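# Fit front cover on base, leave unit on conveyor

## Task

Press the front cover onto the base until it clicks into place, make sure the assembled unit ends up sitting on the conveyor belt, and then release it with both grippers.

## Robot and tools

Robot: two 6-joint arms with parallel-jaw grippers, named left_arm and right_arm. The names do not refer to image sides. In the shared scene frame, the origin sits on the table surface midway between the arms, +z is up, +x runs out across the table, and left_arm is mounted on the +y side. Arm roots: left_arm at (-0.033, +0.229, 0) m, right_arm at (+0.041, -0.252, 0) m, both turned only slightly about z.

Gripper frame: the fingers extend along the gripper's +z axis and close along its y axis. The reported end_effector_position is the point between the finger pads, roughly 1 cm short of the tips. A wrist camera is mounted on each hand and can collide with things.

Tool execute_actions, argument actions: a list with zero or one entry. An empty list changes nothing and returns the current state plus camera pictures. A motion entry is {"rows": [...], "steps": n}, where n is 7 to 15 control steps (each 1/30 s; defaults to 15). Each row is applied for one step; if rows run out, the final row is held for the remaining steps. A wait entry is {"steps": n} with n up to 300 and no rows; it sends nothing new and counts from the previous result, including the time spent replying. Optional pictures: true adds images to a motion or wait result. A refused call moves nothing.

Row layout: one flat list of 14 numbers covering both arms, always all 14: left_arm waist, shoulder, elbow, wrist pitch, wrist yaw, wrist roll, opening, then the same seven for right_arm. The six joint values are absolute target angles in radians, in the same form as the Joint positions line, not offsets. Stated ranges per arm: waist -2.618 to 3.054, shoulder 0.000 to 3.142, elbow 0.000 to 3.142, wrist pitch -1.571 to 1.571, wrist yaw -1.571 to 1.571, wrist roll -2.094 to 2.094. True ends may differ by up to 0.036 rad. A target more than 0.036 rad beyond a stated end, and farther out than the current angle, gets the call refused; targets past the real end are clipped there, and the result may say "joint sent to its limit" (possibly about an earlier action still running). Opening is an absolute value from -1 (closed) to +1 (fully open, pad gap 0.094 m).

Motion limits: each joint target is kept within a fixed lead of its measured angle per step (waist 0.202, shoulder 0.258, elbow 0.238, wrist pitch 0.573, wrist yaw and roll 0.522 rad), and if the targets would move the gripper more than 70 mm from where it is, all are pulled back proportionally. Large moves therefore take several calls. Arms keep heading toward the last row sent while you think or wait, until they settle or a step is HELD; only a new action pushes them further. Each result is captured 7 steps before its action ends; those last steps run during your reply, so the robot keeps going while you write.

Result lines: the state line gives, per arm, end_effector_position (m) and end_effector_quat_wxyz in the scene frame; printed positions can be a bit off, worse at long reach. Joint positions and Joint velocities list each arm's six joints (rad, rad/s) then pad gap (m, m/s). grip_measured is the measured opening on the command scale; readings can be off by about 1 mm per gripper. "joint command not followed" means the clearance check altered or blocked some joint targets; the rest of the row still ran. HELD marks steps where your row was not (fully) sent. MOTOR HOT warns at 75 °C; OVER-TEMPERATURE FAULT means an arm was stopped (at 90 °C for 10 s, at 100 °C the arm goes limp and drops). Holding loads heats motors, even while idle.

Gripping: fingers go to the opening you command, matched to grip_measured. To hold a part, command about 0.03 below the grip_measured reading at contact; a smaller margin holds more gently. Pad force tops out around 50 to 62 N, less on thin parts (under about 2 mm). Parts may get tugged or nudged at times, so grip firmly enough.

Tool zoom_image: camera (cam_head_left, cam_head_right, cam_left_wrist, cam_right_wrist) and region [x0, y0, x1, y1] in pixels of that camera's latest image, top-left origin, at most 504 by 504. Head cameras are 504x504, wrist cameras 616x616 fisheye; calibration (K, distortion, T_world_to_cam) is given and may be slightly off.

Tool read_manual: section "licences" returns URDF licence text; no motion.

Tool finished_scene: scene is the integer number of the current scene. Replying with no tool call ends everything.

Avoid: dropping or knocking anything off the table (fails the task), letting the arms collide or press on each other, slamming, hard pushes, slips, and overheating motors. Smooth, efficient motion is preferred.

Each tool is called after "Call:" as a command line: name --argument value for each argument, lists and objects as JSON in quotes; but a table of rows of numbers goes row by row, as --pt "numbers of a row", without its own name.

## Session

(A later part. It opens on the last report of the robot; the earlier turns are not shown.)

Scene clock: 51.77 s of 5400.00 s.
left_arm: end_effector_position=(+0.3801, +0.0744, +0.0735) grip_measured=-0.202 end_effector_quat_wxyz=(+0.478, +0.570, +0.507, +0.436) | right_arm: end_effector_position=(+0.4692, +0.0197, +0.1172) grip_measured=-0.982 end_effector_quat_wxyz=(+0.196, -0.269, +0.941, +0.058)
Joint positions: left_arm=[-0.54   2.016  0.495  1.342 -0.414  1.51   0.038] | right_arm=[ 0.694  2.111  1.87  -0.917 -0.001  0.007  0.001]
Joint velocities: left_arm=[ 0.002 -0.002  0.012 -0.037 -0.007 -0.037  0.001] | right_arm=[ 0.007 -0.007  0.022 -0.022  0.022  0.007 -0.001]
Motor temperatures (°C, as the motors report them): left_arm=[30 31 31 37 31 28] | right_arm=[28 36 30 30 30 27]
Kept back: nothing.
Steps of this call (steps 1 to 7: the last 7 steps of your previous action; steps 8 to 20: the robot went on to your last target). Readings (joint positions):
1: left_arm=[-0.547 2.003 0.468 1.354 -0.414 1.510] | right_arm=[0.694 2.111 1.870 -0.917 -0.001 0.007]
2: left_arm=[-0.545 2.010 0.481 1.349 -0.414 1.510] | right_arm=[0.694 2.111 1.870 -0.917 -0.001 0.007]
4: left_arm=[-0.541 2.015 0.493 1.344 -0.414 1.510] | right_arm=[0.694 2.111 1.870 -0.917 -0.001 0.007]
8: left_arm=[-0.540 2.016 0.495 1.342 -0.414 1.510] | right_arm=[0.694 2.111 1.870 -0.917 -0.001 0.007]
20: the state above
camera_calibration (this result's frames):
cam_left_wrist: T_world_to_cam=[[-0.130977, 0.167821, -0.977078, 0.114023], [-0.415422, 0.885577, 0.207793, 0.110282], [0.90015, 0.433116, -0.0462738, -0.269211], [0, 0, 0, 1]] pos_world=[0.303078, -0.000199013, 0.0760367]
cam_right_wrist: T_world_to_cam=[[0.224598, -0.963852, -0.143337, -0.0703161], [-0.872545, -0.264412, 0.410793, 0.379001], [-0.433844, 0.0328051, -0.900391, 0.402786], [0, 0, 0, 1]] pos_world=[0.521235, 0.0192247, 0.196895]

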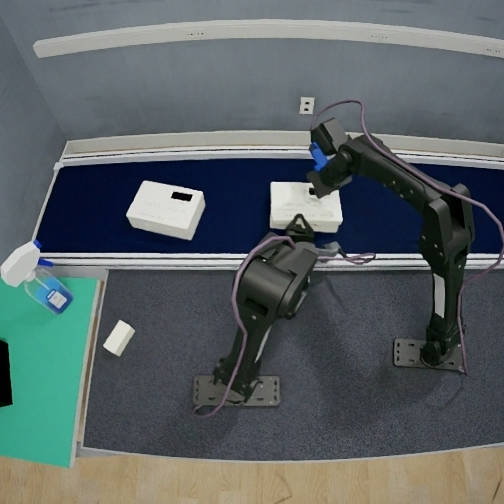

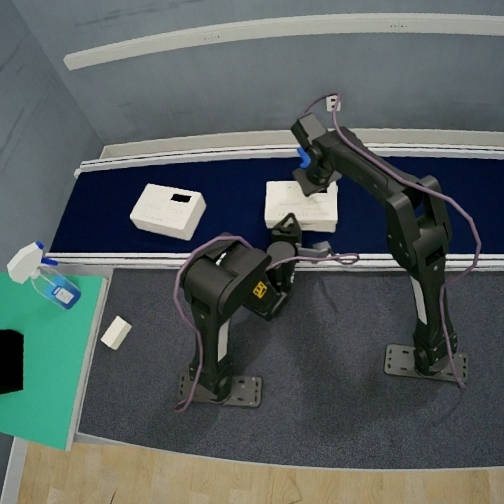

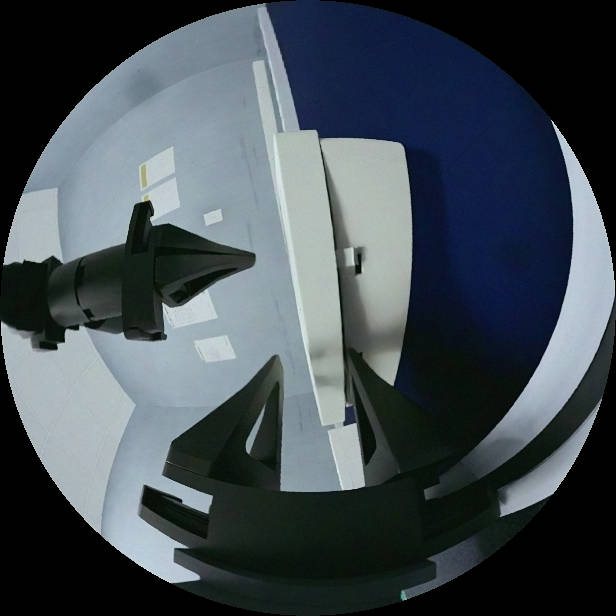

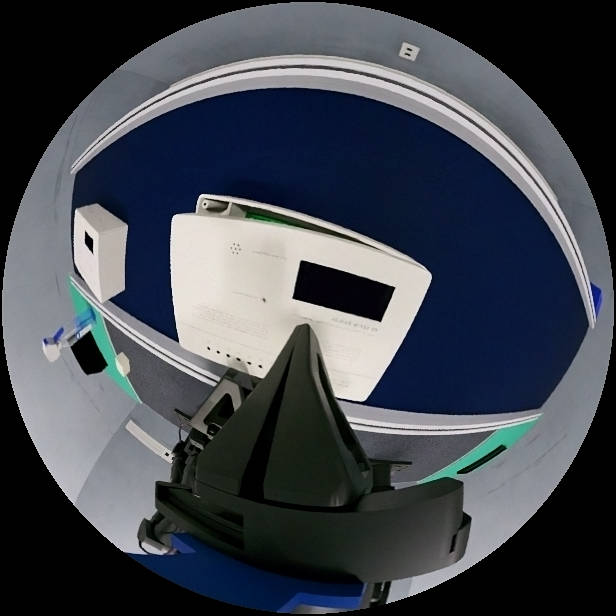

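Call:
execute_actions --actions '[{"rows":[[-0.54,2.04,0.51,1.33,-0.414,1.51,-0.3,0.69,2.08,1.89,-0.9,0,0,-1],[-0.54,2.04,0.51,1.33,-0.414,1.51,-0.4,0.69,2.08,1.89,-0.9,0,0,-1],[-0.54,2.04,0.51,1.33,-0.414,1.51,-0.46,0.69,2.08,1.89,-0.9,0,0,-1],[-0.54,2.04,0.51,1.33,-0.414,1.51,-0.53,0.69,2.08,1.89,-0.9,0,0,-1],[-0.54,2.04,0.51,1.33,-0.414,1.51,-0.53,0.69,2.08,1.89,-0.9,0,0,-1],[-0.54,2.04,0.51,1.33,-0.414,1.51,-0.53,0.69,2.08,1.89,-0.9,0,0,-1],[-0.54,2.04,0.51,1.33,-0.414,1.51,-0.53,0.69,2.08,1.89,-0.9,0,0,-1],[-0.54,2.04,0.51,1.33,-0.414,1.51,-0.53,0.69,2.08,1.89,-0.9,0,0,-1],[-0.54,2.0,0.515,1.32,-0.414,1.51,-0.53,0.69,2.08,1.89,-0.9,0,0,-1],[-0.54,1.98,0.52,1.3,-0.414,1.51,-0.53,0.69,2.08,1.89,-0.9,0,0,-1],[-0.54,1.96,0.525,1.275,-0.414,1.51,-0.53,0.69,2.08,1.89,-0.9,0,0,-1],[-0.54,1.94,0.53,1.25,-0.414,1.51,-0.53,0.69,2.08,1.89,-0.9,0,0,-1],[-0.54,1.92,0.535,1.22,-0.414,1.51,-0.53,0.69,2.08,1.89,-0.9,0,0,-1]],"steps":15}]'

Call:
execute_actions --actions '[{"steps":25}]' --pictures true

Scene clock: 52.83 s of 5400.00 s.
left_arm: end_effector_position=(+0.3801, +0.0744, +0.0736) grip_measured=-0.528 end_effector_quat_wxyz=(+0.478, +0.570, +0.507, +0.436) | right_arm: end_effector_position=(+0.4692, +0.0197, +0.1172) grip_measured=-0.982 end_effector_quat_wxyz=(+0.196, -0.269, +0.941, +0.058)
Joint positions: left_arm=[-0.54   2.016  0.495  1.342 -0.414  1.51   0.022] | right_arm=[ 0.694  2.111  1.87  -0.917 -0.001  0.007  0.001]
Joint velocities: left_arm=[-0.017 -0.002  0.007 -0.037  0.051  0.051 -0.001] | right_arm=[-0.007 -0.017 -0.002 -0.066 -0.037 -0.051  0.   ]
Motor temperatures (°C, as the motors report them): left_arm=[30 31 31 37 31 28] | right_arm=[28 36 30 30 30 27]
Steps of this call (steps 1 to 15: the robot went on to your last target; steps 16 to 24: nothing new was sent; steps 25 to 32: the first 8 steps of this action). Readings (joint positions):
25: left_arm=[-0.540 2.016 0.495 1.342 -0.414 1.510] | right_arm=[0.694 2.111 1.870 -0.917 -0.001 0.007]
26: left_arm=[-0.540 2.016 0.495 1.342 -0.414 1.510] | right_arm=[0.694 2.111 1.870 -0.917 -0.001 0.007]
28: left_arm=[-0.540 2.016 0.495 1.342 -0.414 1.510] | right_arm=[0.694 2.111 1.870 -0.917 -0.001 0.007]
32: the state above

Scene clock: 53.67 s of 5400.00 s.
left_arm: end_effector_position=(+0.3832, +0.0727, +0.0863) grip_measured=-0.528 end_effector_quat_wxyz=(+0.473, +0.574, +0.509, +0.434) | right_arm: end_effector_position=(+0.4692, +0.0197, +0.1172) grip_measured=-0.982 end_effector_quat_wxyz=(+0.196, -0.269, +0.941, +0.058)
Joint positions: left_arm=[-0.54   1.938  0.514  1.23  -0.414  1.51   0.022] | right_arm=[ 0.694  2.111  1.87  -0.917 -0.001  0.007  0.001]
Joint velocities: left_arm=[ 0.012  0.007 -0.007  0.037  0.051 -0.081  0.   ] | right_arm=[-0.012  0.007  0.012  0.037  0.022  0.051  0.   ]
Motor temperatures (°C, as the motors report them): left_arm=[30 31 31 37 31 28] | right_arm=[28 36 30 30 30 27]
Kept back: nothing.
Steps of this call (steps 1 to 7: the last 7 steps of your previous action; steps 8 to 25: the robot went on to your last target). Readings (joint positions):
1: left_arm=[-0.540 2.016 0.495 1.342 -0.414 1.510] | right_arm=[0.694 2.111 1.870 -0.917 -0.001 0.007]
2: left_arm=[-0.540 2.014 0.495 1.339 -0.414 1.510] | right_arm=[0.694 2.111 1.870 -0.917 -0.001 0.007]
4: left_arm=[-0.540 1.996 0.495 1.310 -0.414 1.510] | right_arm=[0.694 2.111 1.870 -0.917 -0.001 0.007]
8: left_arm=[-0.540 1.946 0.507 1.259 -0.414 1.510] | right_arm=[0.694 2.111 1.870 -0.917 -0.001 0.007]
25: the state above
camera_calibration (this result's frames):
cam_left_wrist: T_world_to_cam=[[-0.143572, 0.175095, -0.974027, 0.131262], [-0.413008, 0.883817, 0.219756, 0.108568], [0.899339, 0.433832, -0.0545757, -0.269665], [0, 0, 0, 1]] pos_world=[0.306205, -0.00194793, 0.089277]
cam_right_wrist: T_world_to_cam=[[0.224598, -0.963852, -0.143337, -0.0703161], [-0.872545, -0.264412, 0.410793, 0.379001], [-0.433844, 0.0328051, -0.900391, 0.402786], [0, 0, 0, 1]] pos_world=[0.521235, 0.0192247, 0.196895]

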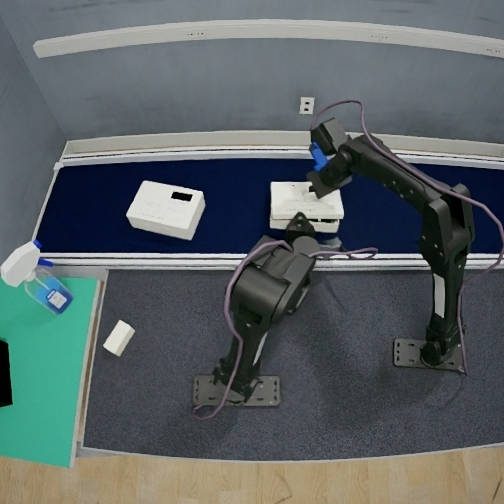

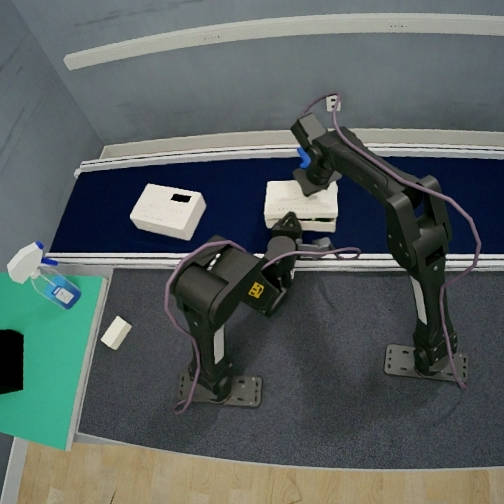

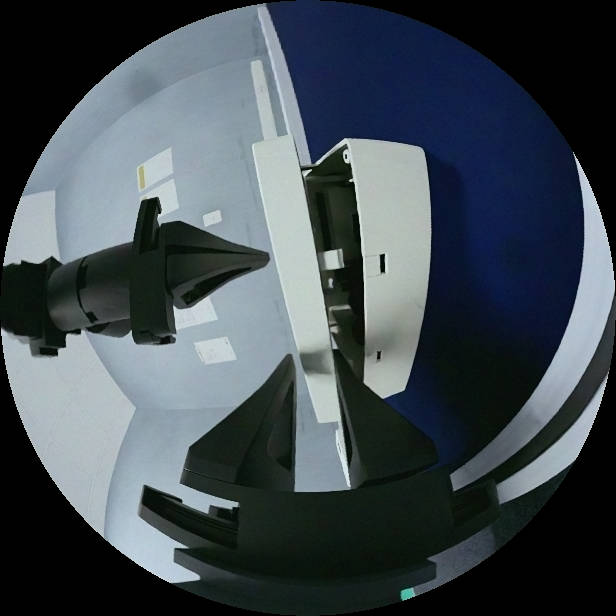

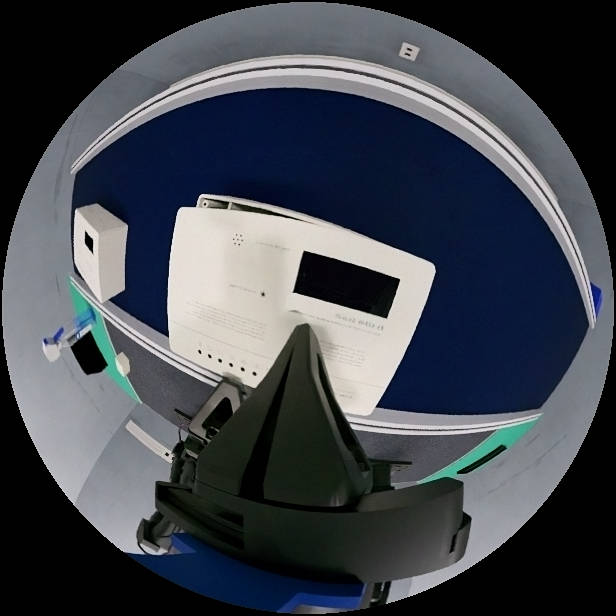

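Call:
execute_actions --actions '[{"rows":[[-0.54,1.93,0.53,1.23,-0.414,1.51,-0.58,0.69,2.08,1.89,-0.9,0,0,-1],[-0.54,1.94,0.53,1.23,-0.414,1.51,-0.58,0.69,2.08,1.89,-0.9,0,0,-1],[-0.53,1.95,0.54,1.23,-0.39,1.51,-0.58,0.69,2.08,1.89,-0.9,0,0,-1],[-0.52,1.96,0.55,1.22,-0.38,1.51,-0.58,0.69,2.08,1.89,-0.9,0,0,-1],[-0.51,1.965,0.56,1.215,-0.365,1.51,-0.58,0.69,2.08,1.89,-0.9,0,0,-1],[-0.505,1.97,0.57,1.21,-0.35,1.51,-0.58,0.69,2.08,1.89,-0.9,0,0,-1]],"steps":15}]'

Call:
execute_actions --actions '[{"steps":20}]' --pictures true

Scene clock: 54.30 s of 5400.00 s.
left_arm: end_effector_position=(+0.3915, +0.0741, +0.0860) grip_measured=-0.578 end_effector_quat_wxyz=(+0.475, +0.574, +0.509, +0.431) | right_arm: end_effector_position=(+0.4692, +0.0197, +0.1172) grip_measured=-0.982 end_effector_quat_wxyz=(+0.196, -0.269, +0.941, +0.058)
Joint positions: left_arm=[-0.518  1.953  0.539  1.222 -0.386  1.51   0.02 ] | right_arm=[ 0.694  2.111  1.87  -0.917 -0.001  0.007  0.001]
Joint velocities: left_arm=[ 0.134  0.066  0.129 -0.037  0.095  0.007  0.   ] | right_arm=[-0.017 -0.002  0.002 -0.007  0.007 -0.081 -0.001]
Motor temperatures (°C, as the motors report them): left_arm=[30 31 31 37 31 28] | right_arm=[28 36 30 30 30 27]
Steps of this call (steps 1 to 11: the robot went on to your last target; steps 12 to 19: the first 8 steps of this action). Readings (joint positions):
12: left_arm=[-0.540 1.938 0.514 1.230 -0.414 1.510] | right_arm=[0.694 2.111 1.870 -0.917 -0.001 0.007]
13: left_arm=[-0.540 1.938 0.514 1.230 -0.414 1.510] | right_arm=[0.694 2.111 1.870 -0.917 -0.001 0.007]
15: left_arm=[-0.539 1.938 0.515 1.229 -0.409 1.510] | right_arm=[0.694 2.111 1.870 -0.917 -0.001 0.007]
19: the state above

Scene clock: 54.97 s of 5400.00 s.
left_arm: end_effector_position=(+0.3927, +0.0736, +0.0846) grip_measured=-0.578 end_effector_quat_wxyz=(+0.475, +0.578, +0.508, +0.427) | right_arm: end_effector_position=(+0.4692, +0.0197, +0.1172) grip_measured=-0.982 end_effector_quat_wxyz=(+0.196, -0.269, +0.941, +0.058)
Joint positions: left_arm=[-0.513  1.955  0.543  1.214 -0.372  1.51   0.02 ] | right_arm=[ 0.694  2.111  1.87  -0.917 -0.001  0.007  0.001]
Joint velocities: left_arm=[ 0.012 -0.027 -0.002  0.037  0.007 -0.007  0.   ] | right_arm=[-0.002  0.007  0.002 -0.037 -0.095 -0.007  0.001]
Motor temperatures (°C, as the motors report them): left_arm=[30 31 31 37 31 28] | right_arm=[28 37 30 30 30 27]
Kept back: nothing.
Steps of this call (steps 1 to 7: the last 7 steps of your previous action; steps 8 to 20: the robot went on to your last target). Readings (joint positions):
1: left_arm=[-0.515 1.955 0.542 1.221 -0.382 1.510] | right_arm=[0.694 2.111 1.870 -0.917 -0.001 0.007]
2: left_arm=[-0.513 1.955 0.543 1.220 -0.379 1.510] | right_arm=[0.694 2.111 1.870 -0.917 -0.001 0.007]
4: left_arm=[-0.513 1.955 0.543 1.219 -0.377 1.510] | right_arm=[0.694 2.111 1.870 -0.917 -0.001 0.007]
8: left_arm=[-0.513 1.955 0.543 1.216 -0.373 1.510] | right_arm=[0.694 2.111 1.870 -0.917 -0.001 0.007]
20: the state above
camera_calibration (this result's frames):
cam_left_wrist: T_world_to_cam=[[-0.147742, 0.171546, -0.974035, 0.13271], [-0.399744, 0.890458, 0.21746, 0.106582], [0.904642, 0.421493, -0.062984, -0.279201], [0, 0, 0, 1]] pos_world=[0.31479, 0.0000085515, 0.0885015]
cam_right_wrist: T_world_to_cam=[[0.224598, -0.963852, -0.143337, -0.0703161], [-0.872545, -0.264412, 0.410793, 0.379001], [-0.433844, 0.0328051, -0.900391, 0.402786], [0, 0, 0, 1]] pos_world=[0.521235, 0.0192247, 0.196895]

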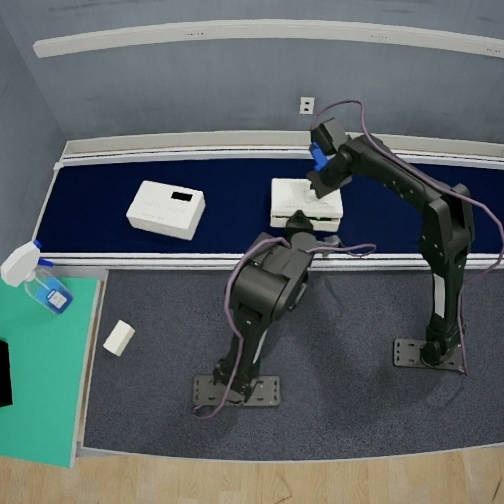

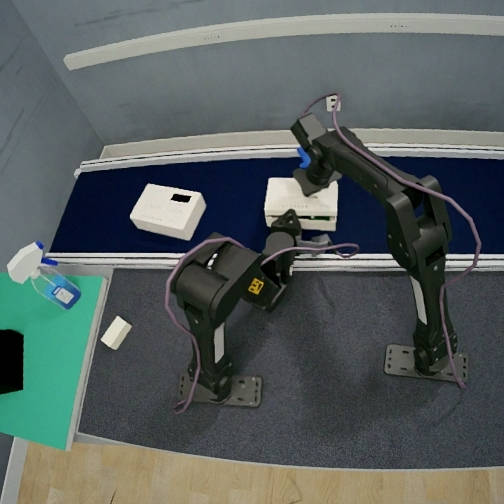

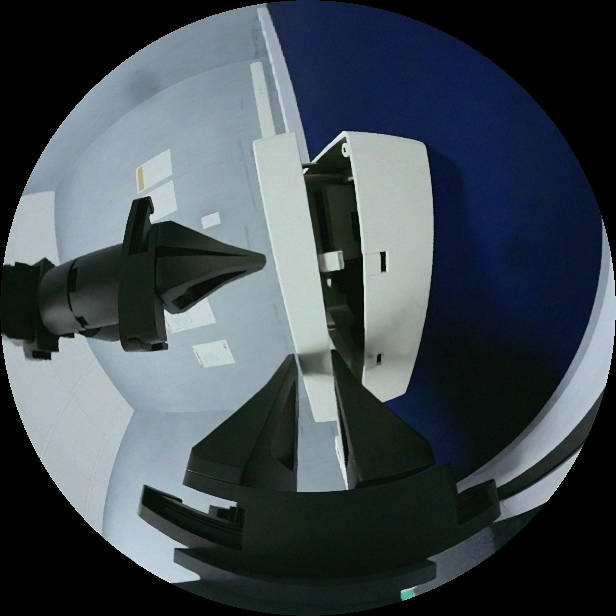

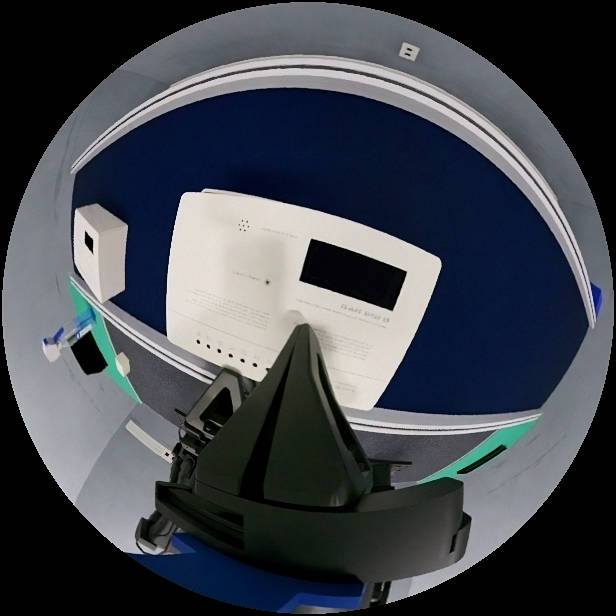

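Call:
execute_actions --actions '[{"rows":[[-0.505,1.98,0.57,1.22,-0.35,1.51,-0.58,0.69,2.08,1.89,-0.9,0,0,-1],[-0.505,1.99,0.57,1.235,-0.35,1.51,-0.58,0.69,2.08,1.89,-0.9,0,0,-1],[-0.505,2.0,0.57,1.25,-0.35,1.51,-0.58,0.69,2.08,1.89,-0.9,0,0,-1],[-0.505,2.01,0.565,1.26,-0.35,1.51,-0.58,0.69,2.08,1.89,-0.9,0,0,-1],[-0.505,2.02,0.565,1.27,-0.35,1.51,-0.58,0.69,2.08,1.89,-0.9,0,0,-1],[-0.505,2.03,0.56,1.28,-0.35,1.51,-0.58,0.69,2.08,1.89,-0.9,0,0,-1],[-0.505,2.04,0.56,1.29,-0.35,1.51,-0.58,0.69,2.08,1.89,-0.9,0,0,-1]],"steps":15}]'

Call:
execute_actions --actions '[{"steps":20}]' --pictures true

Scene clock: 55.77 s of 5400.00 s.
left_arm: end_effector_position=(+0.3930, +0.0729, +0.0733) grip_measured=-0.578 end_effector_quat_wxyz=(+0.476, +0.578, +0.507, +0.427) | right_arm: end_effector_position=(+0.4692, +0.0197, +0.1172) grip_measured=-0.982 end_effector_quat_wxyz=(+0.196, -0.269, +0.941, +0.058)
Joint positions: left_arm=[-0.513  2.012  0.543  1.271 -0.369  1.51   0.02 ] | right_arm=[ 0.694  2.111  1.87  -0.917 -0.001  0.007  0.001]
Joint velocities: left_arm=[-0.007  0.139  0.002  0.227 -0.022  0.007  0.   ] | right_arm=[ 0.002 -0.012 -0.012  0.007  0.051  0.081 -0.   ]
Motor temperatures (°C, as the motors report them): left_arm=[30 31 31 37 31 27] | right_arm=[28 37 30 30 30 27]
Steps of this call (steps 1 to 15: the robot went on to your last target; step 16: nothing new was sent; steps 17 to 24: the first 8 steps of this action). Readings (joint positions):
17: left_arm=[-0.513 1.956 0.543 1.215 -0.372 1.510] | right_arm=[0.694 2.111 1.870 -0.917 -0.001 0.007]
18: left_arm=[-0.513 1.960 0.543 1.218 -0.372 1.510] | right_arm=[0.694 2.111 1.870 -0.917 -0.001 0.007]
20: left_arm=[-0.513 1.975 0.543 1.231 -0.371 1.510] | right_arm=[0.694 2.111 1.870 -0.917 -0.001 0.007]
24: the state above

Scene clock: 56.43 s of 5400.00 s.
left_arm: end_effector_position=(+0.3934, +0.0727, +0.0735) grip_measured=-0.578 end_effector_quat_wxyz=(+0.479, +0.576, +0.506, +0.428) | right_arm: end_effector_position=(+0.4692, +0.0197, +0.1172) grip_measured=-0.982 end_effector_quat_wxyz=(+0.196, -0.269, +0.941, +0.058)
Joint positions: left_arm=[-0.513  2.022  0.543  1.29  -0.369  1.51   0.02 ] | right_arm=[ 0.694  2.111  1.87  -0.917 -0.001  0.007  0.001]
Joint velocities: left_arm=[-0.012  0.002  0.017  0.007  0.022 -0.022 -0.001] | right_arm=[ 0.002  0.007 -0.002 -0.022  0.037 -0.007 -0.   ]
Motor temperatures (°C, as the motors report them): left_arm=[30 31 31 37 31 27] | right_arm=[28 37 30 30 30 27]
Kept back: nothing.
Steps of this call (steps 1 to 7: the last 7 steps of your previous action; steps 8 to 20: the robot went on to your last target). Readings (joint positions):
1: left_arm=[-0.513 2.016 0.543 1.278 -0.369 1.510] | right_arm=[0.694 2.111 1.870 -0.917 -0.001 0.007]
2: left_arm=[-0.513 2.018 0.543 1.283 -0.369 1.510] | right_arm=[0.694 2.111 1.870 -0.917 -0.001 0.007]
4: left_arm=[-0.513 2.020 0.543 1.288 -0.369 1.510] | right_arm=[0.694 2.111 1.870 -0.917 -0.001 0.007]
8: left_arm=[-0.513 2.022 0.543 1.290 -0.369 1.510] | right_arm=[0.694 2.111 1.870 -0.917 -0.001 0.007]
20: the state above
camera_calibration (this result's frames):
cam_left_wrist: T_world_to_cam=[[-0.139687, 0.167233, -0.975972, 0.119446], [-0.399076, 0.892533, 0.210054, 0.110138], [0.906215, 0.418829, -0.0579365, -0.280917], [0, 0, 0, 1]] pos_world=[0.315209, -0.000620807, 0.0771655]
cam_right_wrist: T_world_to_cam=[[0.224598, -0.963852, -0.143337, -0.0703161], [-0.872545, -0.264412, 0.410793, 0.379001], [-0.433844, 0.0328051, -0.900391, 0.402786], [0, 0, 0, 1]] pos_world=[0.521235, 0.0192247, 0.196895]

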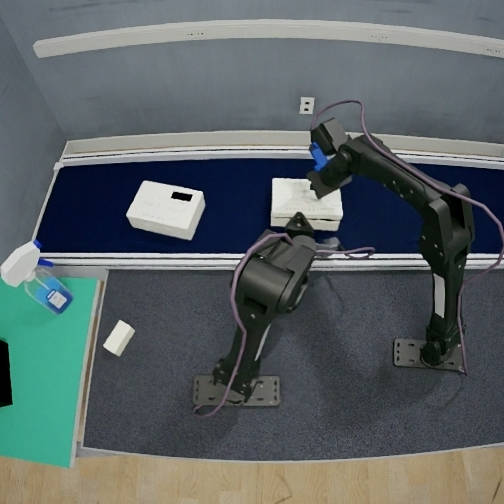

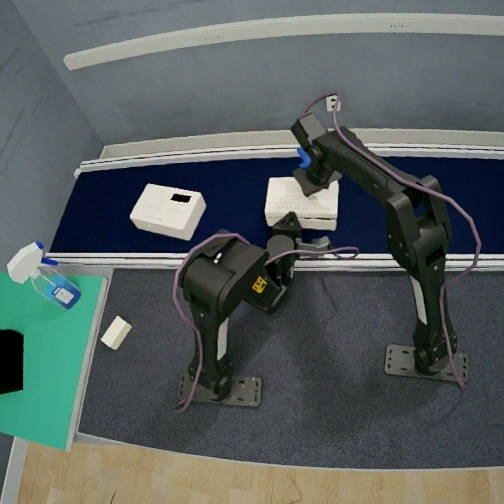

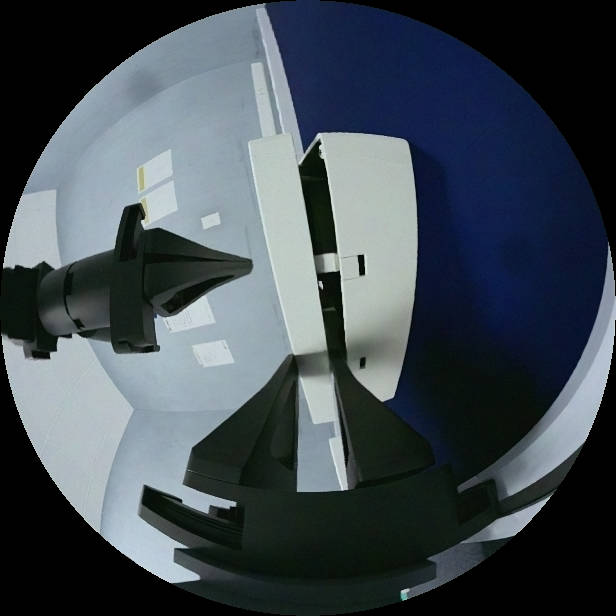

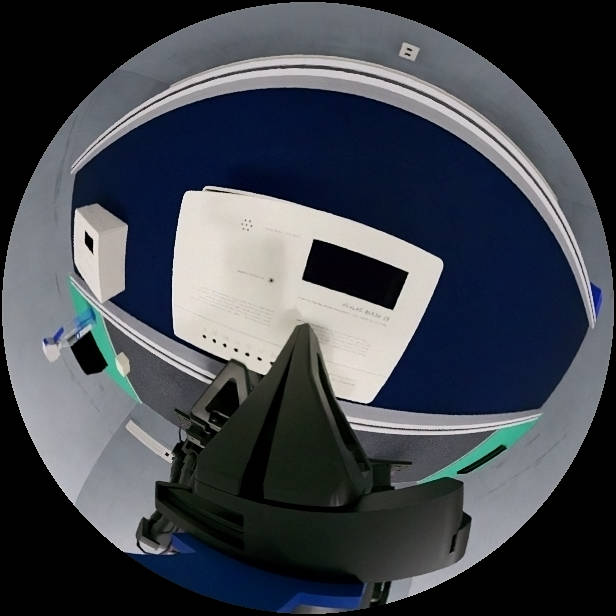

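Call:
execute_actions --actions '[{"rows":[[-0.513,2.03,0.55,1.29,-0.369,1.51,-0.58,0.72,2.1,1.89,-0.9,0,0,-1],[-0.513,2.03,0.55,1.29,-0.369,1.51,-0.58,0.73,2.11,1.89,-0.9,0,0,-1],[-0.513,2.03,0.55,1.29,-0.369,1.51,-0.58,0.74,2.12,1.89,-0.9,0,0,-1],[-0.513,2.03,0.55,1.29,-0.369,1.51,-0.58,0.74,2.13,1.89,-0.9,0,0,-1],[-0.513,2.03,0.55,1.29,-0.369,1.51,-0.58,0.74,2.14,1.89,-0.9,0,0,-1],[-0.513,2.03,0.55,1.29,-0.369,1.51,-0.58,0.74,2.15,1.89,-0.9,0,0,-1],[-0.513,2.03,0.55,1.29,-0.369,1.51,-0.58,0.74,2.16,1.89,-0.9,0,0,-1],[-0.513,2.03,0.55,1.29,-0.369,1.51,-0.58,0.74,2.17,1.89,-0.9,0,0,-1],[-0.513,2.03,0.55,1.29,-0.369,1.51,-0.58,0.74,2.18,1.89,-0.9,0,0,-1],[-0.513,2.03,0.55,1.29,-0.369,1.51,-0.58,0.74,2.19,1.89,-0.9,0,0,-1]],"steps":15}]'

Call:
execute_actions --actions '[{"steps":15}]'

Call:
execute_actions --actions '[{"rows":[[-0.52,2.0,0.51,1.3,-0.38,1.51,-0.5,0.74,2.19,1.89,-0.9,0,0,-1],[-0.525,1.99,0.49,1.31,-0.38,1.51,-0.5,0.74,2.19,1.89,-0.9,0,0,-1],[-0.53,1.98,0.47,1.32,-0.39,1.51,-0.5,0.74,2.19,1.89,-0.9,0,0,-1],[-0.54,1.96,0.45,1.33,-0.4,1.51,-0.5,0.74,2.19,1.89,-0.9,0,0,-1],[-0.55,1.94,0.42,1.34,-0.41,1.51,-0.5,0.74,2.19,1.89,-0.9,0,0,-1]],"steps":15}]'

Call:
execute_actions --actions '[{"steps":15}]' --pictures true

Scene clock: 57.70 s of 5400.00 s.
left_arm: end_effector_position=(+0.3934, +0.0728, +0.0735) grip_measured=-0.578 end_effector_quat_wxyz=(+0.479, +0.575, +0.506, +0.428) | right_arm: end_effector_position=(+0.4573, +0.0390, +0.1055) grip_measured=-0.982 end_effector_quat_wxyz=(+0.185, -0.290, +0.937, +0.059)
Joint positions: left_arm=[-0.513  2.022  0.543  1.29  -0.37   1.51   0.02 ] | right_arm=[ 0.738  2.135  1.87  -0.913 -0.001  0.007  0.001]
Joint velocities: left_arm=[-0.027 -0.012 -0.012  0.007 -0.051 -0.051 -0.   ] | right_arm=[ 0.129  0.281 -0.012  0.022  0.007 -0.007 -0.001]
Motor temperatures (°C, as the motors report them): left_arm=[30 31 31 38 31 27] | right_arm=[28 37 30 30 30 27]
Steps of this call (steps 1 to 15: the robot went on to your last target; steps 16 to 30: nothing new was sent; steps 31 to 38: the first 8 steps of this action). Readings (joint positions):
31: left_arm=[-0.513 2.022 0.543 1.290 -0.370 1.510] | right_arm=[0.695 2.111 1.870 -0.917 -0.001 0.007]
32: left_arm=[-0.513 2.022 0.543 1.290 -0.370 1.510] | right_arm=[0.698 2.111 1.870 -0.917 -0.001 0.007]
34: left_arm=[-0.513 2.022 0.543 1.290 -0.370 1.510] | right_arm=[0.710 2.112 1.870 -0.917 -0.001 0.007]
38: the state above

Scene clock: 58.20 s of 5400.00 s.
left_arm: end_effector_position=(+0.3934, +0.0728, +0.0736) grip_measured=-0.578 end_effector_quat_wxyz=(+0.479, +0.575, +0.506, +0.428) | right_arm: end_effector_position=(+0.4608, +0.0442, +0.0952) grip_measured=-0.983 end_effector_quat_wxyz=(+0.183, -0.292, +0.937, +0.059)
Joint positions: left_arm=[-0.513  2.022  0.543  1.291 -0.37   1.51   0.02 ] | right_arm=[ 0.743  2.169  1.883 -0.9   -0.     0.007  0.001]
Joint velocities: left_arm=[ 0.002 -0.012  0.002 -0.007 -0.066  0.022 -0.   ] | right_arm=[-0.002 -0.002 -0.007 -0.022  0.022 -0.007 -0.001]
Motor temperatures (°C, as the motors report them): left_arm=[30 31 31 38 31 27] | right_arm=[28 37 30 30 30 27]
Kept back: nothing.
Steps of this call (steps 1 to 7: the last 7 steps of your previous action; steps 8 to 15: the robot went on to your last target). Readings (joint positions):
1: left_arm=[-0.513 2.022 0.543 1.290 -0.370 1.510] | right_arm=[0.741 2.147 1.870 -0.913 -0.001 0.007]
2: left_arm=[-0.513 2.022 0.543 1.290 -0.370 1.510] | right_arm=[0.743 2.158 1.871 -0.913 -0.001 0.007]
4: left_arm=[-0.513 2.022 0.543 1.291 -0.370 1.510] | right_arm=[0.743 2.159 1.882 -0.905 -0.001 0.007]
8: left_arm=[-0.513 2.022 0.543 1.291 -0.370 1.510] | right_arm=[0.743 2.169 1.883 -0.900 -0.001 0.007]
15: the state above

Scene clock: 58.47 s of 5400.00 s.
left_arm: end_effector_position=(+0.3671, +0.0779, +0.0738) grip_measured=-0.502 end_effector_quat_wxyz=(+0.476, +0.581, +0.504, +0.426) | right_arm: end_effector_position=(+0.4608, +0.0442, +0.0952) grip_measured=-0.983 end_effector_quat_wxyz=(+0.183, -0.292, +0.937, +0.059)
Joint positions: left_arm=[-0.539  1.963  0.438  1.325 -0.39   1.51   0.023] | right_arm=[ 0.743  2.169  1.883 -0.9   -0.     0.007  0.001]
Joint velocities: left_arm=[-0.105 -0.095 -0.164  0.022 -0.139  0.037 -0.   ] | right_arm=[-0.007 -0.002  0.017 -0.037  0.007 -0.066 -0.002]
Motor temperatures (°C, as the motors report them): left_arm=[30 31 31 38 31 27] | right_arm=[28 37 30 30 30 27]
Steps of this call (steps 1 to 8: the first 8 steps of this action). Readings (joint positions):
1: left_arm=[-0.513 2.022 0.542 1.293 -0.370 1.510] | right_arm=[0.743 2.169 1.883 -0.900 -0.000 0.007]
2: left_arm=[-0.513 2.020 0.535 1.297 -0.370 1.510] | right_arm=[0.743 2.169 1.883 -0.900 -0.000 0.007]
4: left_arm=[-0.516 2.006 0.505 1.307 -0.374 1.510] | right_arm=[0.743 2.169 1.883 -0.900 -0.000 0.007]
8: the state above

Scene clock: 58.97 s of 5400.00 s.
left_arm: end_effector_position=(+0.3667, +0.0782, +0.0770) grip_measured=-0.502 end_effector_quat_wxyz=(+0.479, +0.576, +0.504, +0.429) | right_arm: end_effector_position=(+0.4608, +0.0442, +0.0952) grip_measured=-0.983 end_effector_quat_wxyz=(+0.183, -0.292, +0.937, +0.059)
Joint positions: left_arm=[-0.542  1.961  0.435  1.338 -0.398  1.51   0.023] | right_arm=[ 0.743  2.169  1.883 -0.9   -0.     0.007  0.001]
Joint velocities: left_arm=[-0.002  0.012  0.002 -0.051  0.007 -0.022  0.001] | right_arm=[-0.002 -0.017 -0.002  0.007 -0.007  0.007 -0.001]
Motor temperatures (°C, as the motors report them): left_arm=[30 31 31 38 31 27] | right_arm=[28 37 30 30 30 27]
Kept back: nothing.
Steps of this call (steps 1 to 7: the last 7 steps of your previous action; steps 8 to 15: the robot went on to your last target). Readings (joint positions):
1: left_arm=[-0.542 1.961 0.435 1.328 -0.391 1.510] | right_arm=[0.743 2.169 1.883 -0.900 -0.000 0.007]
2: left_arm=[-0.542 1.961 0.435 1.330 -0.392 1.510] | right_arm=[0.743 2.169 1.883 -0.900 -0.000 0.007]
4: left_arm=[-0.542 1.961 0.435 1.334 -0.394 1.510] | right_arm=[0.743 2.169 1.883 -0.900 -0.000 0.007]
8: left_arm=[-0.542 1.961 0.435 1.337 -0.397 1.510] | right_arm=[0.743 2.169 1.883 -0.900 -0.000 0.007]
15: the state above
camera_calibration (this result's frames):
cam_left_wrist: T_world_to_cam=[[-0.136208, 0.171642, -0.975698, 0.11657], [-0.398299, 0.892285, 0.212571, 0.0934294], [0.907086, 0.417573, -0.0531713, -0.259479], [0, 0, 0, 1]] pos_world=[0.28846, 0.00497762, 0.0800796]
cam_right_wrist: T_world_to_cam=[[0.268523, -0.953894, -0.134093, -0.0695872], [-0.849646, -0.300132, 0.433615, 0.375999], [-0.453869, -0.0025041, -0.891065, 0.388487], [0, 0, 0, 1]] pos_world=[0.514474, 0.0474433, 0.173797]

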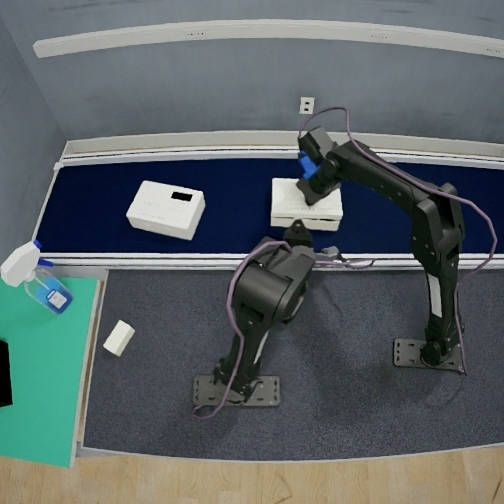

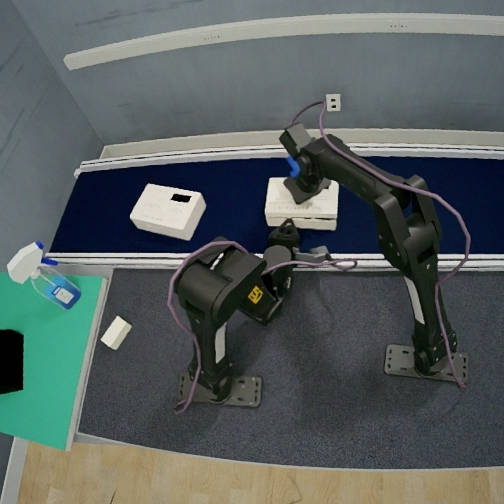

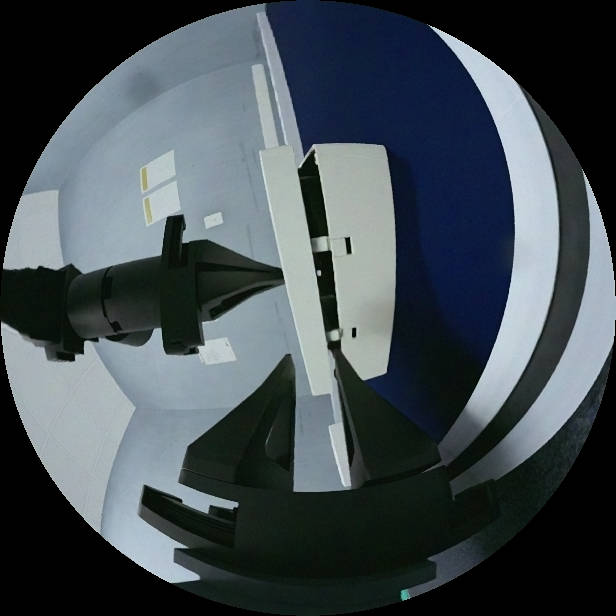

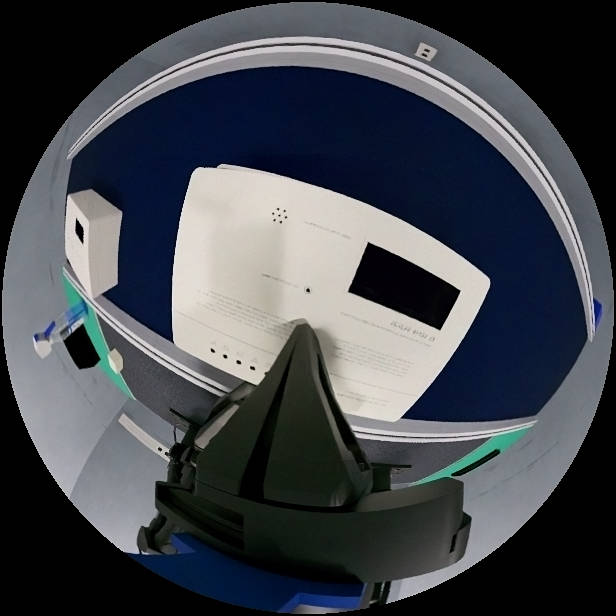

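The hooks sit at their guides. Pressing harder with the right hand.

Call:
execute_actions --actions '[{"rows":[[-0.55,1.94,0.42,1.34,-0.41,1.51,-0.5,0.74,2.2,1.88,-0.9,0,0,-1],[-0.55,1.94,0.42,1.34,-0.41,1.51,-0.5,0.74,2.21,1.875,-0.9,0,0,-1],[-0.55,1.94,0.42,1.34,-0.41,1.51,-0.5,0.74,2.22,1.87,-0.9,0,0,-1],[-0.55,1.94,0.42,1.34,-0.41,1.51,-0.5,0.74,2.23,1.865,-0.91,0,0,-1],[-0.55,1.94,0.42,1.34,-0.41,1.51,-0.5,0.74,2.24,1.86,-0.92,0,0,-1],[-0.55,1.94,0.42,1.34,-0.41,1.51,-0.5,0.74,2.25,1.855,-0.93,0,0,-1],[-0.55,1.94,0.42,1.34,-0.41,1.51,-0.5,0.74,2.26,1.85,-0.94,0,0,-1],[-0.55,1.94,0.42,1.34,-0.41,1.51,-0.5,0.74,2.27,1.845,-0.95,0,0,-1]],"steps":15}]'

Call:
execute_actions --actions '[{"steps":15}]' --pictures true

Scene clock: 59.63 s of 5400.00 s.
left_arm: end_effector_position=(+0.3668, +0.0783, +0.0771) grip_measured=-0.502 end_effector_quat_wxyz=(+0.479, +0.576, +0.504, +0.430) | right_arm: end_effector_position=(+0.4603, +0.0438, +0.0924) grip_measured=-0.983 end_effector_quat_wxyz=(+0.179, -0.293, +0.938, +0.057)
Joint positions: left_arm=[-0.542  1.961  0.435  1.339 -0.399  1.51   0.023] | right_arm=[ 0.743  2.174  1.883 -0.902 -0.     0.007  0.001]
Joint velocities: left_arm=[-0.002  0.012  0.007 -0.037 -0.081  0.037  0.001] | right_arm=[-0.017  0.002  0.002 -0.051 -0.066  0.007  0.001]
Motor temperatures (°C, as the motors report them): left_arm=[30 32 31 38 30 27] | right_arm=[28 37 30 30 30 27]
Steps of this call (steps 1 to 12: the robot went on to your last target; steps 13 to 20: the first 8 steps of this action). Readings (joint positions):
13: left_arm=[-0.542 1.961 0.435 1.339 -0.398 1.510] | right_arm=[0.743 2.169 1.883 -0.900 -0.000 0.007]
14: left_arm=[-0.542 1.961 0.435 1.339 -0.398 1.510] | right_arm=[0.743 2.169 1.883 -0.900 -0.000 0.007]
16: left_arm=[-0.542 1.961 0.435 1.339 -0.399 1.510] | right_arm=[0.743 2.171 1.883 -0.900 -0.000 0.007]
20: the state above

Scene clock: 60.13 s of 5400.00 s.
left_arm: end_effector_position=(+0.3668, +0.0783, +0.0771) grip_measured=-0.502 end_effector_quat_wxyz=(+0.479, +0.576, +0.504, +0.430) | right_arm: end_effector_position=(+0.4603, +0.0438, +0.0924) grip_measured=-0.983 end_effector_quat_wxyz=(+0.179, -0.293, +0.938, +0.057)
Joint positions: left_arm=[-0.542  1.961  0.435  1.339 -0.399  1.51   0.023] | right_arm=[ 0.743  2.174  1.883 -0.902 -0.     0.007  0.001]
Joint velocities: left_arm=[ 0.002 -0.007 -0.022  0.037 -0.007 -0.037 -0.001] | right_arm=[-0.002 -0.027 -0.002 -0.066  0.037 -0.007 -0.002]
Motor temperatures (°C, as the motors report them): left_arm=[30 32 30 38 30 27] | right_arm=[28 37 30 30 30 27]
Kept back: nothing.
Steps of this call (steps 1 to 7: the last 7 steps of your previous action; steps 8 to 15: the robot went on to your last target). Readings (joint positions):
1: left_arm=[-0.542 1.961 0.435 1.339 -0.399 1.510] | right_arm=[0.743 2.174 1.883 -0.902 -0.000 0.007]
2: left_arm=[-0.542 1.961 0.435 1.339 -0.399 1.510] | right_arm=[0.743 2.174 1.883 -0.902 -0.000 0.007]
4: left_arm=[-0.542 1.961 0.435 1.339 -0.399 1.510] | right_arm=[0.743 2.174 1.883 -0.902 -0.000 0.007]
8: left_arm=[-0.542 1.961 0.435 1.339 -0.399 1.510] | right_arm=[0.743 2.174 1.883 -0.902 -0.000 0.007]
15: the state above
All arms were judged still, so your last target was given up. Only a new action makes them travel on or press farther. Fingers that are still opening or closing keep moving.
camera_calibration (this result's frames):
cam_left_wrist: T_world_to_cam=[[-0.135945, 0.171473, -0.975764, 0.11657], [-0.399053, 0.892, 0.212349, 0.093625], [0.906794, 0.418249, -0.0528361, -0.259528], [0, 0, 0, 1]] pos_world=[0.288547, 0.00504518, 0.080151]
cam_right_wrist: T_world_to_cam=[[0.267693, -0.954477, -0.131585, -0.0700106], [-0.846917, -0.298217, 0.440224, 0.374709], [-0.459425, -0.00640318, -0.888194, 0.388165], [0, 0, 0, 1]] pos_world=[0.514422, 0.0474067, 0.170597]

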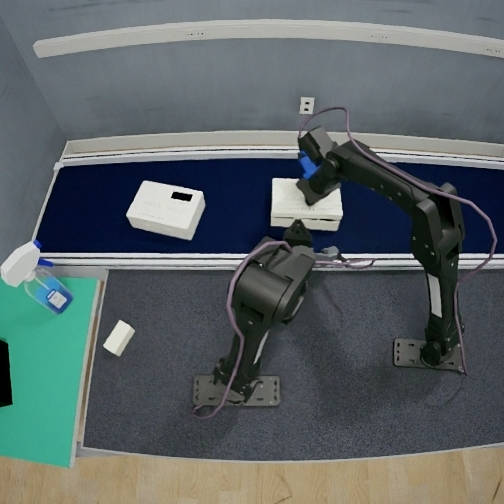

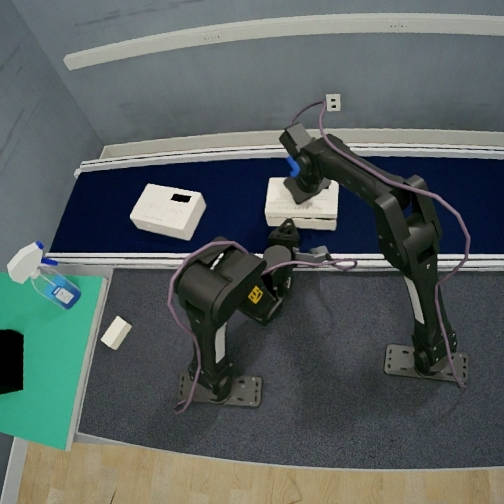

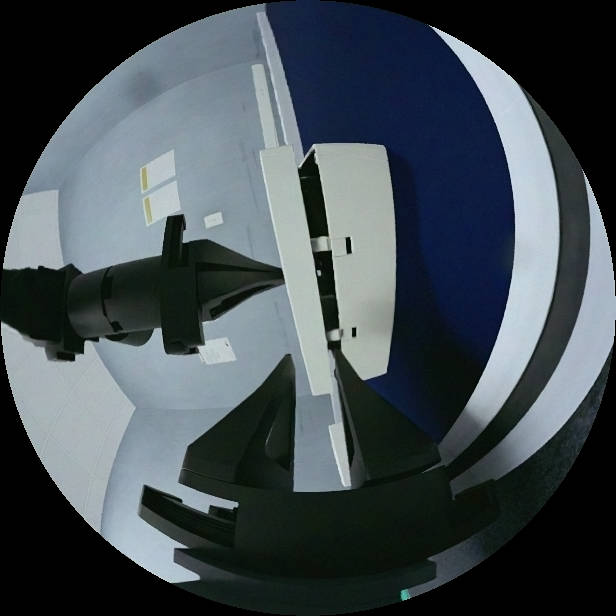

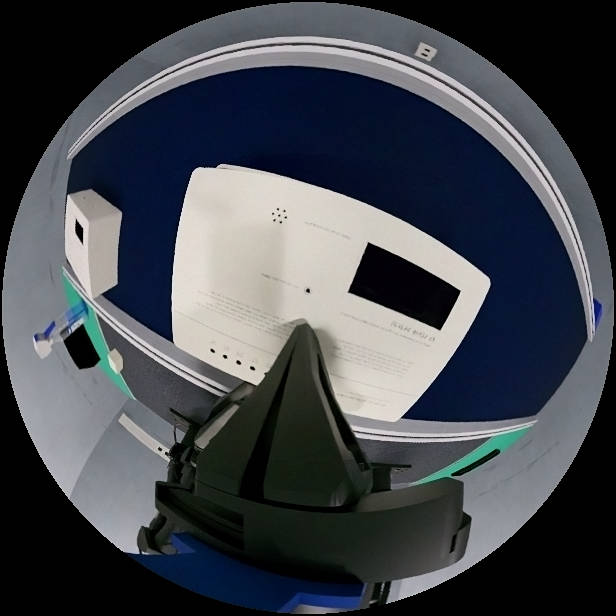

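Call:
zoom_image --camera "cam_left_wrist" --region '[230,130,430,410]'

Region (230, 130, 430, 410) of cam_left_wrist's 616x616 image, scaled by 1.800, with more detail than that image has; it fills the left 360 columns of this view, and the rest is white.

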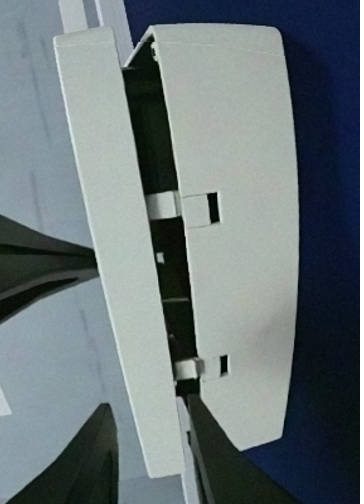

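Call:
execute_actions --actions '[{"rows":[[-0.53,1.96,0.45,1.34,-0.44,1.51,-1,0.74,2.16,1.89,-0.9,0,0,-1],[-0.52,1.97,0.46,1.34,-0.44,1.51,-1,0.74,2.16,1.89,-0.9,0,0,-1],[-0.51,1.98,0.47,1.335,-0.44,1.51,-1,0.74,2.16,1.89,-0.9,0,0,-1],[-0.51,1.985,0.48,1.33,-0.44,1.51,-1,0.74,2.16,1.89,-0.9,0,0,-1],[-0.51,1.99,0.49,1.325,-0.44,1.51,-1,0.74,2.16,1.89,-0.9,0,0,-1],[-0.51,1.995,0.5,1.32,-0.44,1.51,-1,0.74,2.16,1.89,-0.9,0,0,-1],[-0.51,2.0,0.51,1.315,-0.44,1.51,-1,0.74,2.16,1.89,-0.9,0,0,-1],[-0.51,2.005,0.52,1.31,-0.44,1.51,-1,0.74,2.16,1.89,-0.9,0,0,-1],[-0.51,2.01,0.53,1.305,-0.44,1.51,-1,0.74,2.16,1.89,-0.9,0,0,-1],[-0.51,2.015,0.54,1.3,-0.44,1.51,-1,0.74,2.16,1.89,-0.9,0,0,-1],[-0.51,2.02,0.55,1.295,-0.44,1.51,-1,0.74,2.16,1.89,-0.9,0,0,-1],[-0.51,2.025,0.56,1.29,-0.44,1.51,-1,0.74,2.16,1.89,-0.9,0,0,-1]],"steps":15}]'

Call:
execute_actions --actions '[{"steps":20}]' --pictures true

Scene clock: 61.17 s of 5400.00 s.
left_arm: end_effector_position=(+0.3812, +0.0873, +0.0827) grip_measured=-0.997 end_effector_quat_wxyz=(+0.476, +0.556, +0.515, +0.446) | right_arm: end_effector_position=(+0.4608, +0.0441, +0.0956) grip_measured=-0.983 end_effector_quat_wxyz=(+0.182, -0.292, +0.937, +0.059)
Joint positions: left_arm=[-0.518  1.98   0.48   1.335 -0.425  1.51   0.   ] | right_arm=[ 0.743  2.169  1.885 -0.901 -0.     0.007  0.001]
Joint velocities: left_arm=[ 0.012  0.139  0.3   -0.022 -0.066 -0.007  0.   ] | right_arm=[-0.002  0.012  0.002  0.095 -0.037 -0.037 -0.001]
Motor temperatures (°C, as the motors report them): left_arm=[30 32 30 38 30 27] | right_arm=[28 36 30 30 30 27]
Steps of this call (steps 1 to 23: nothing new was sent; steps 24 to 31: the first 8 steps of this action). Readings (joint positions):
24: left_arm=[-0.542 1.961 0.435 1.339 -0.403 1.510] | right_arm=[0.743 2.169 1.885 -0.901 -0.000 0.007]
25: left_arm=[-0.541 1.961 0.435 1.339 -0.407 1.510] | right_arm=[0.743 2.169 1.885 -0.901 -0.000 0.007]
27: left_arm=[-0.532 1.962 0.441 1.339 -0.414 1.510] | right_arm=[0.743 2.169 1.885 -0.901 -0.000 0.007]
31: the state above

Scene clock: 61.83 s of 5400.00 s.
left_arm: end_effector_position=(+0.3929, +0.0823, +0.0842) grip_measured=-0.997 end_effector_quat_wxyz=(+0.477, +0.552, +0.515, +0.450) | right_arm: end_effector_position=(+0.4617, +0.0442, +0.0959) grip_measured=-0.983 end_effector_quat_wxyz=(+0.184, -0.292, +0.937, +0.058)
Joint positions: left_arm=[-0.518  2.006  0.534  1.317 -0.433  1.51   0.   ] | right_arm=[ 0.742  2.169  1.885 -0.898  0.001  0.007  0.001]
Joint velocities: left_arm=[-0.007 -0.022 -0.002  0.037  0.022 -0.007  0.   ] | right_arm=[-0.012 -0.007  0.012  0.066 -0.037 -0.081 -0.   ]
Motor temperatures (°C, as the motors report them): left_arm=[30 32 30 38 30 27] | right_arm=[28 37 30 30 30 27]
Kept back: nothing.
Steps of this call (steps 1 to 7: the last 7 steps of your previous action; steps 8 to 20: the robot went on to your last target). Readings (joint positions):
1: left_arm=[-0.518 1.985 0.491 1.333 -0.426 1.510] | right_arm=[0.743 2.169 1.885 -0.901 -0.000 0.007]
2: left_arm=[-0.518 1.989 0.501 1.330 -0.427 1.510] | right_arm=[0.743 2.169 1.885 -0.901 -0.000 0.007]
4: left_arm=[-0.518 2.000 0.521 1.323 -0.427 1.510] | right_arm=[0.743 2.169 1.885 -0.901 -0.000 0.007]
8: left_arm=[-0.518 2.006 0.534 1.317 -0.433 1.510] | right_arm=[0.742 2.169 1.885 -0.898 0.001 0.007]
20: the state above
camera_calibration (this result's frames):
cam_left_wrist: T_world_to_cam=[[-0.115318, 0.153663, -0.981371, 0.12025], [-0.456553, 0.869226, 0.189752, 0.125341], [0.882191, 0.469929, -0.0300823, -0.280967], [0, 0, 0, 1]] pos_world=[0.318958, 0.0046068, 0.0857743]
cam_right_wrist: T_world_to_cam=[[0.268052, -0.954072, -0.133774, -0.0695044], [-0.851364, -0.299575, 0.430622, 0.377502], [-0.450919, -0.00153907, -0.892563, 0.388213], [0, 0, 0, 1]] pos_world=[0.515075, 0.0473754, 0.174647]

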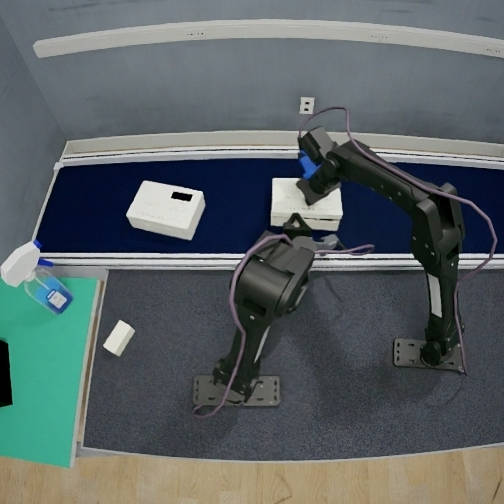

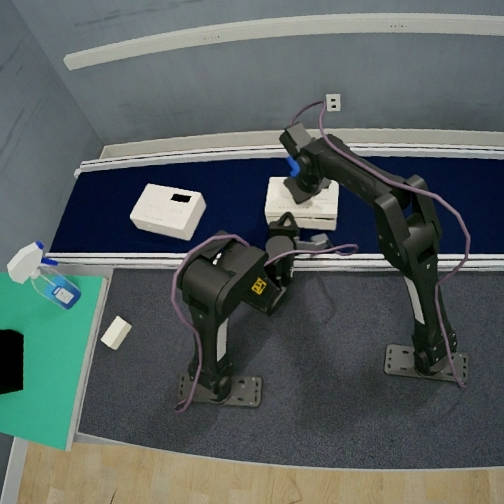

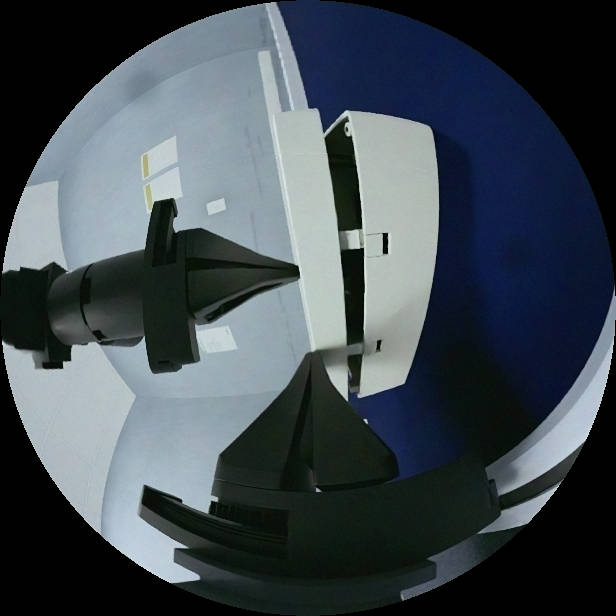

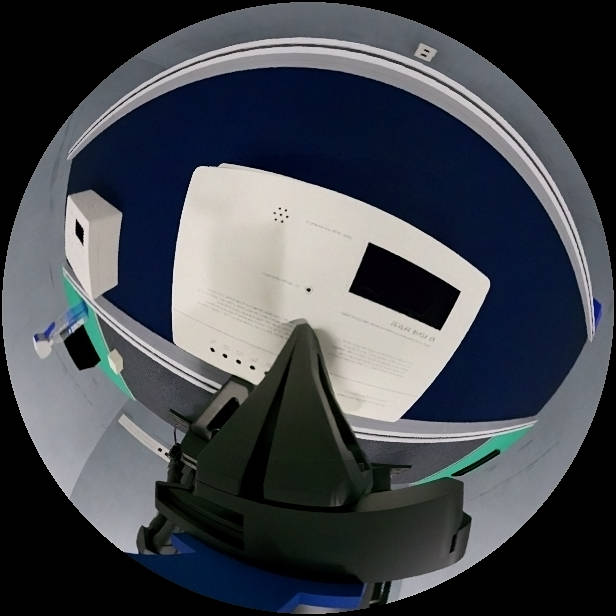

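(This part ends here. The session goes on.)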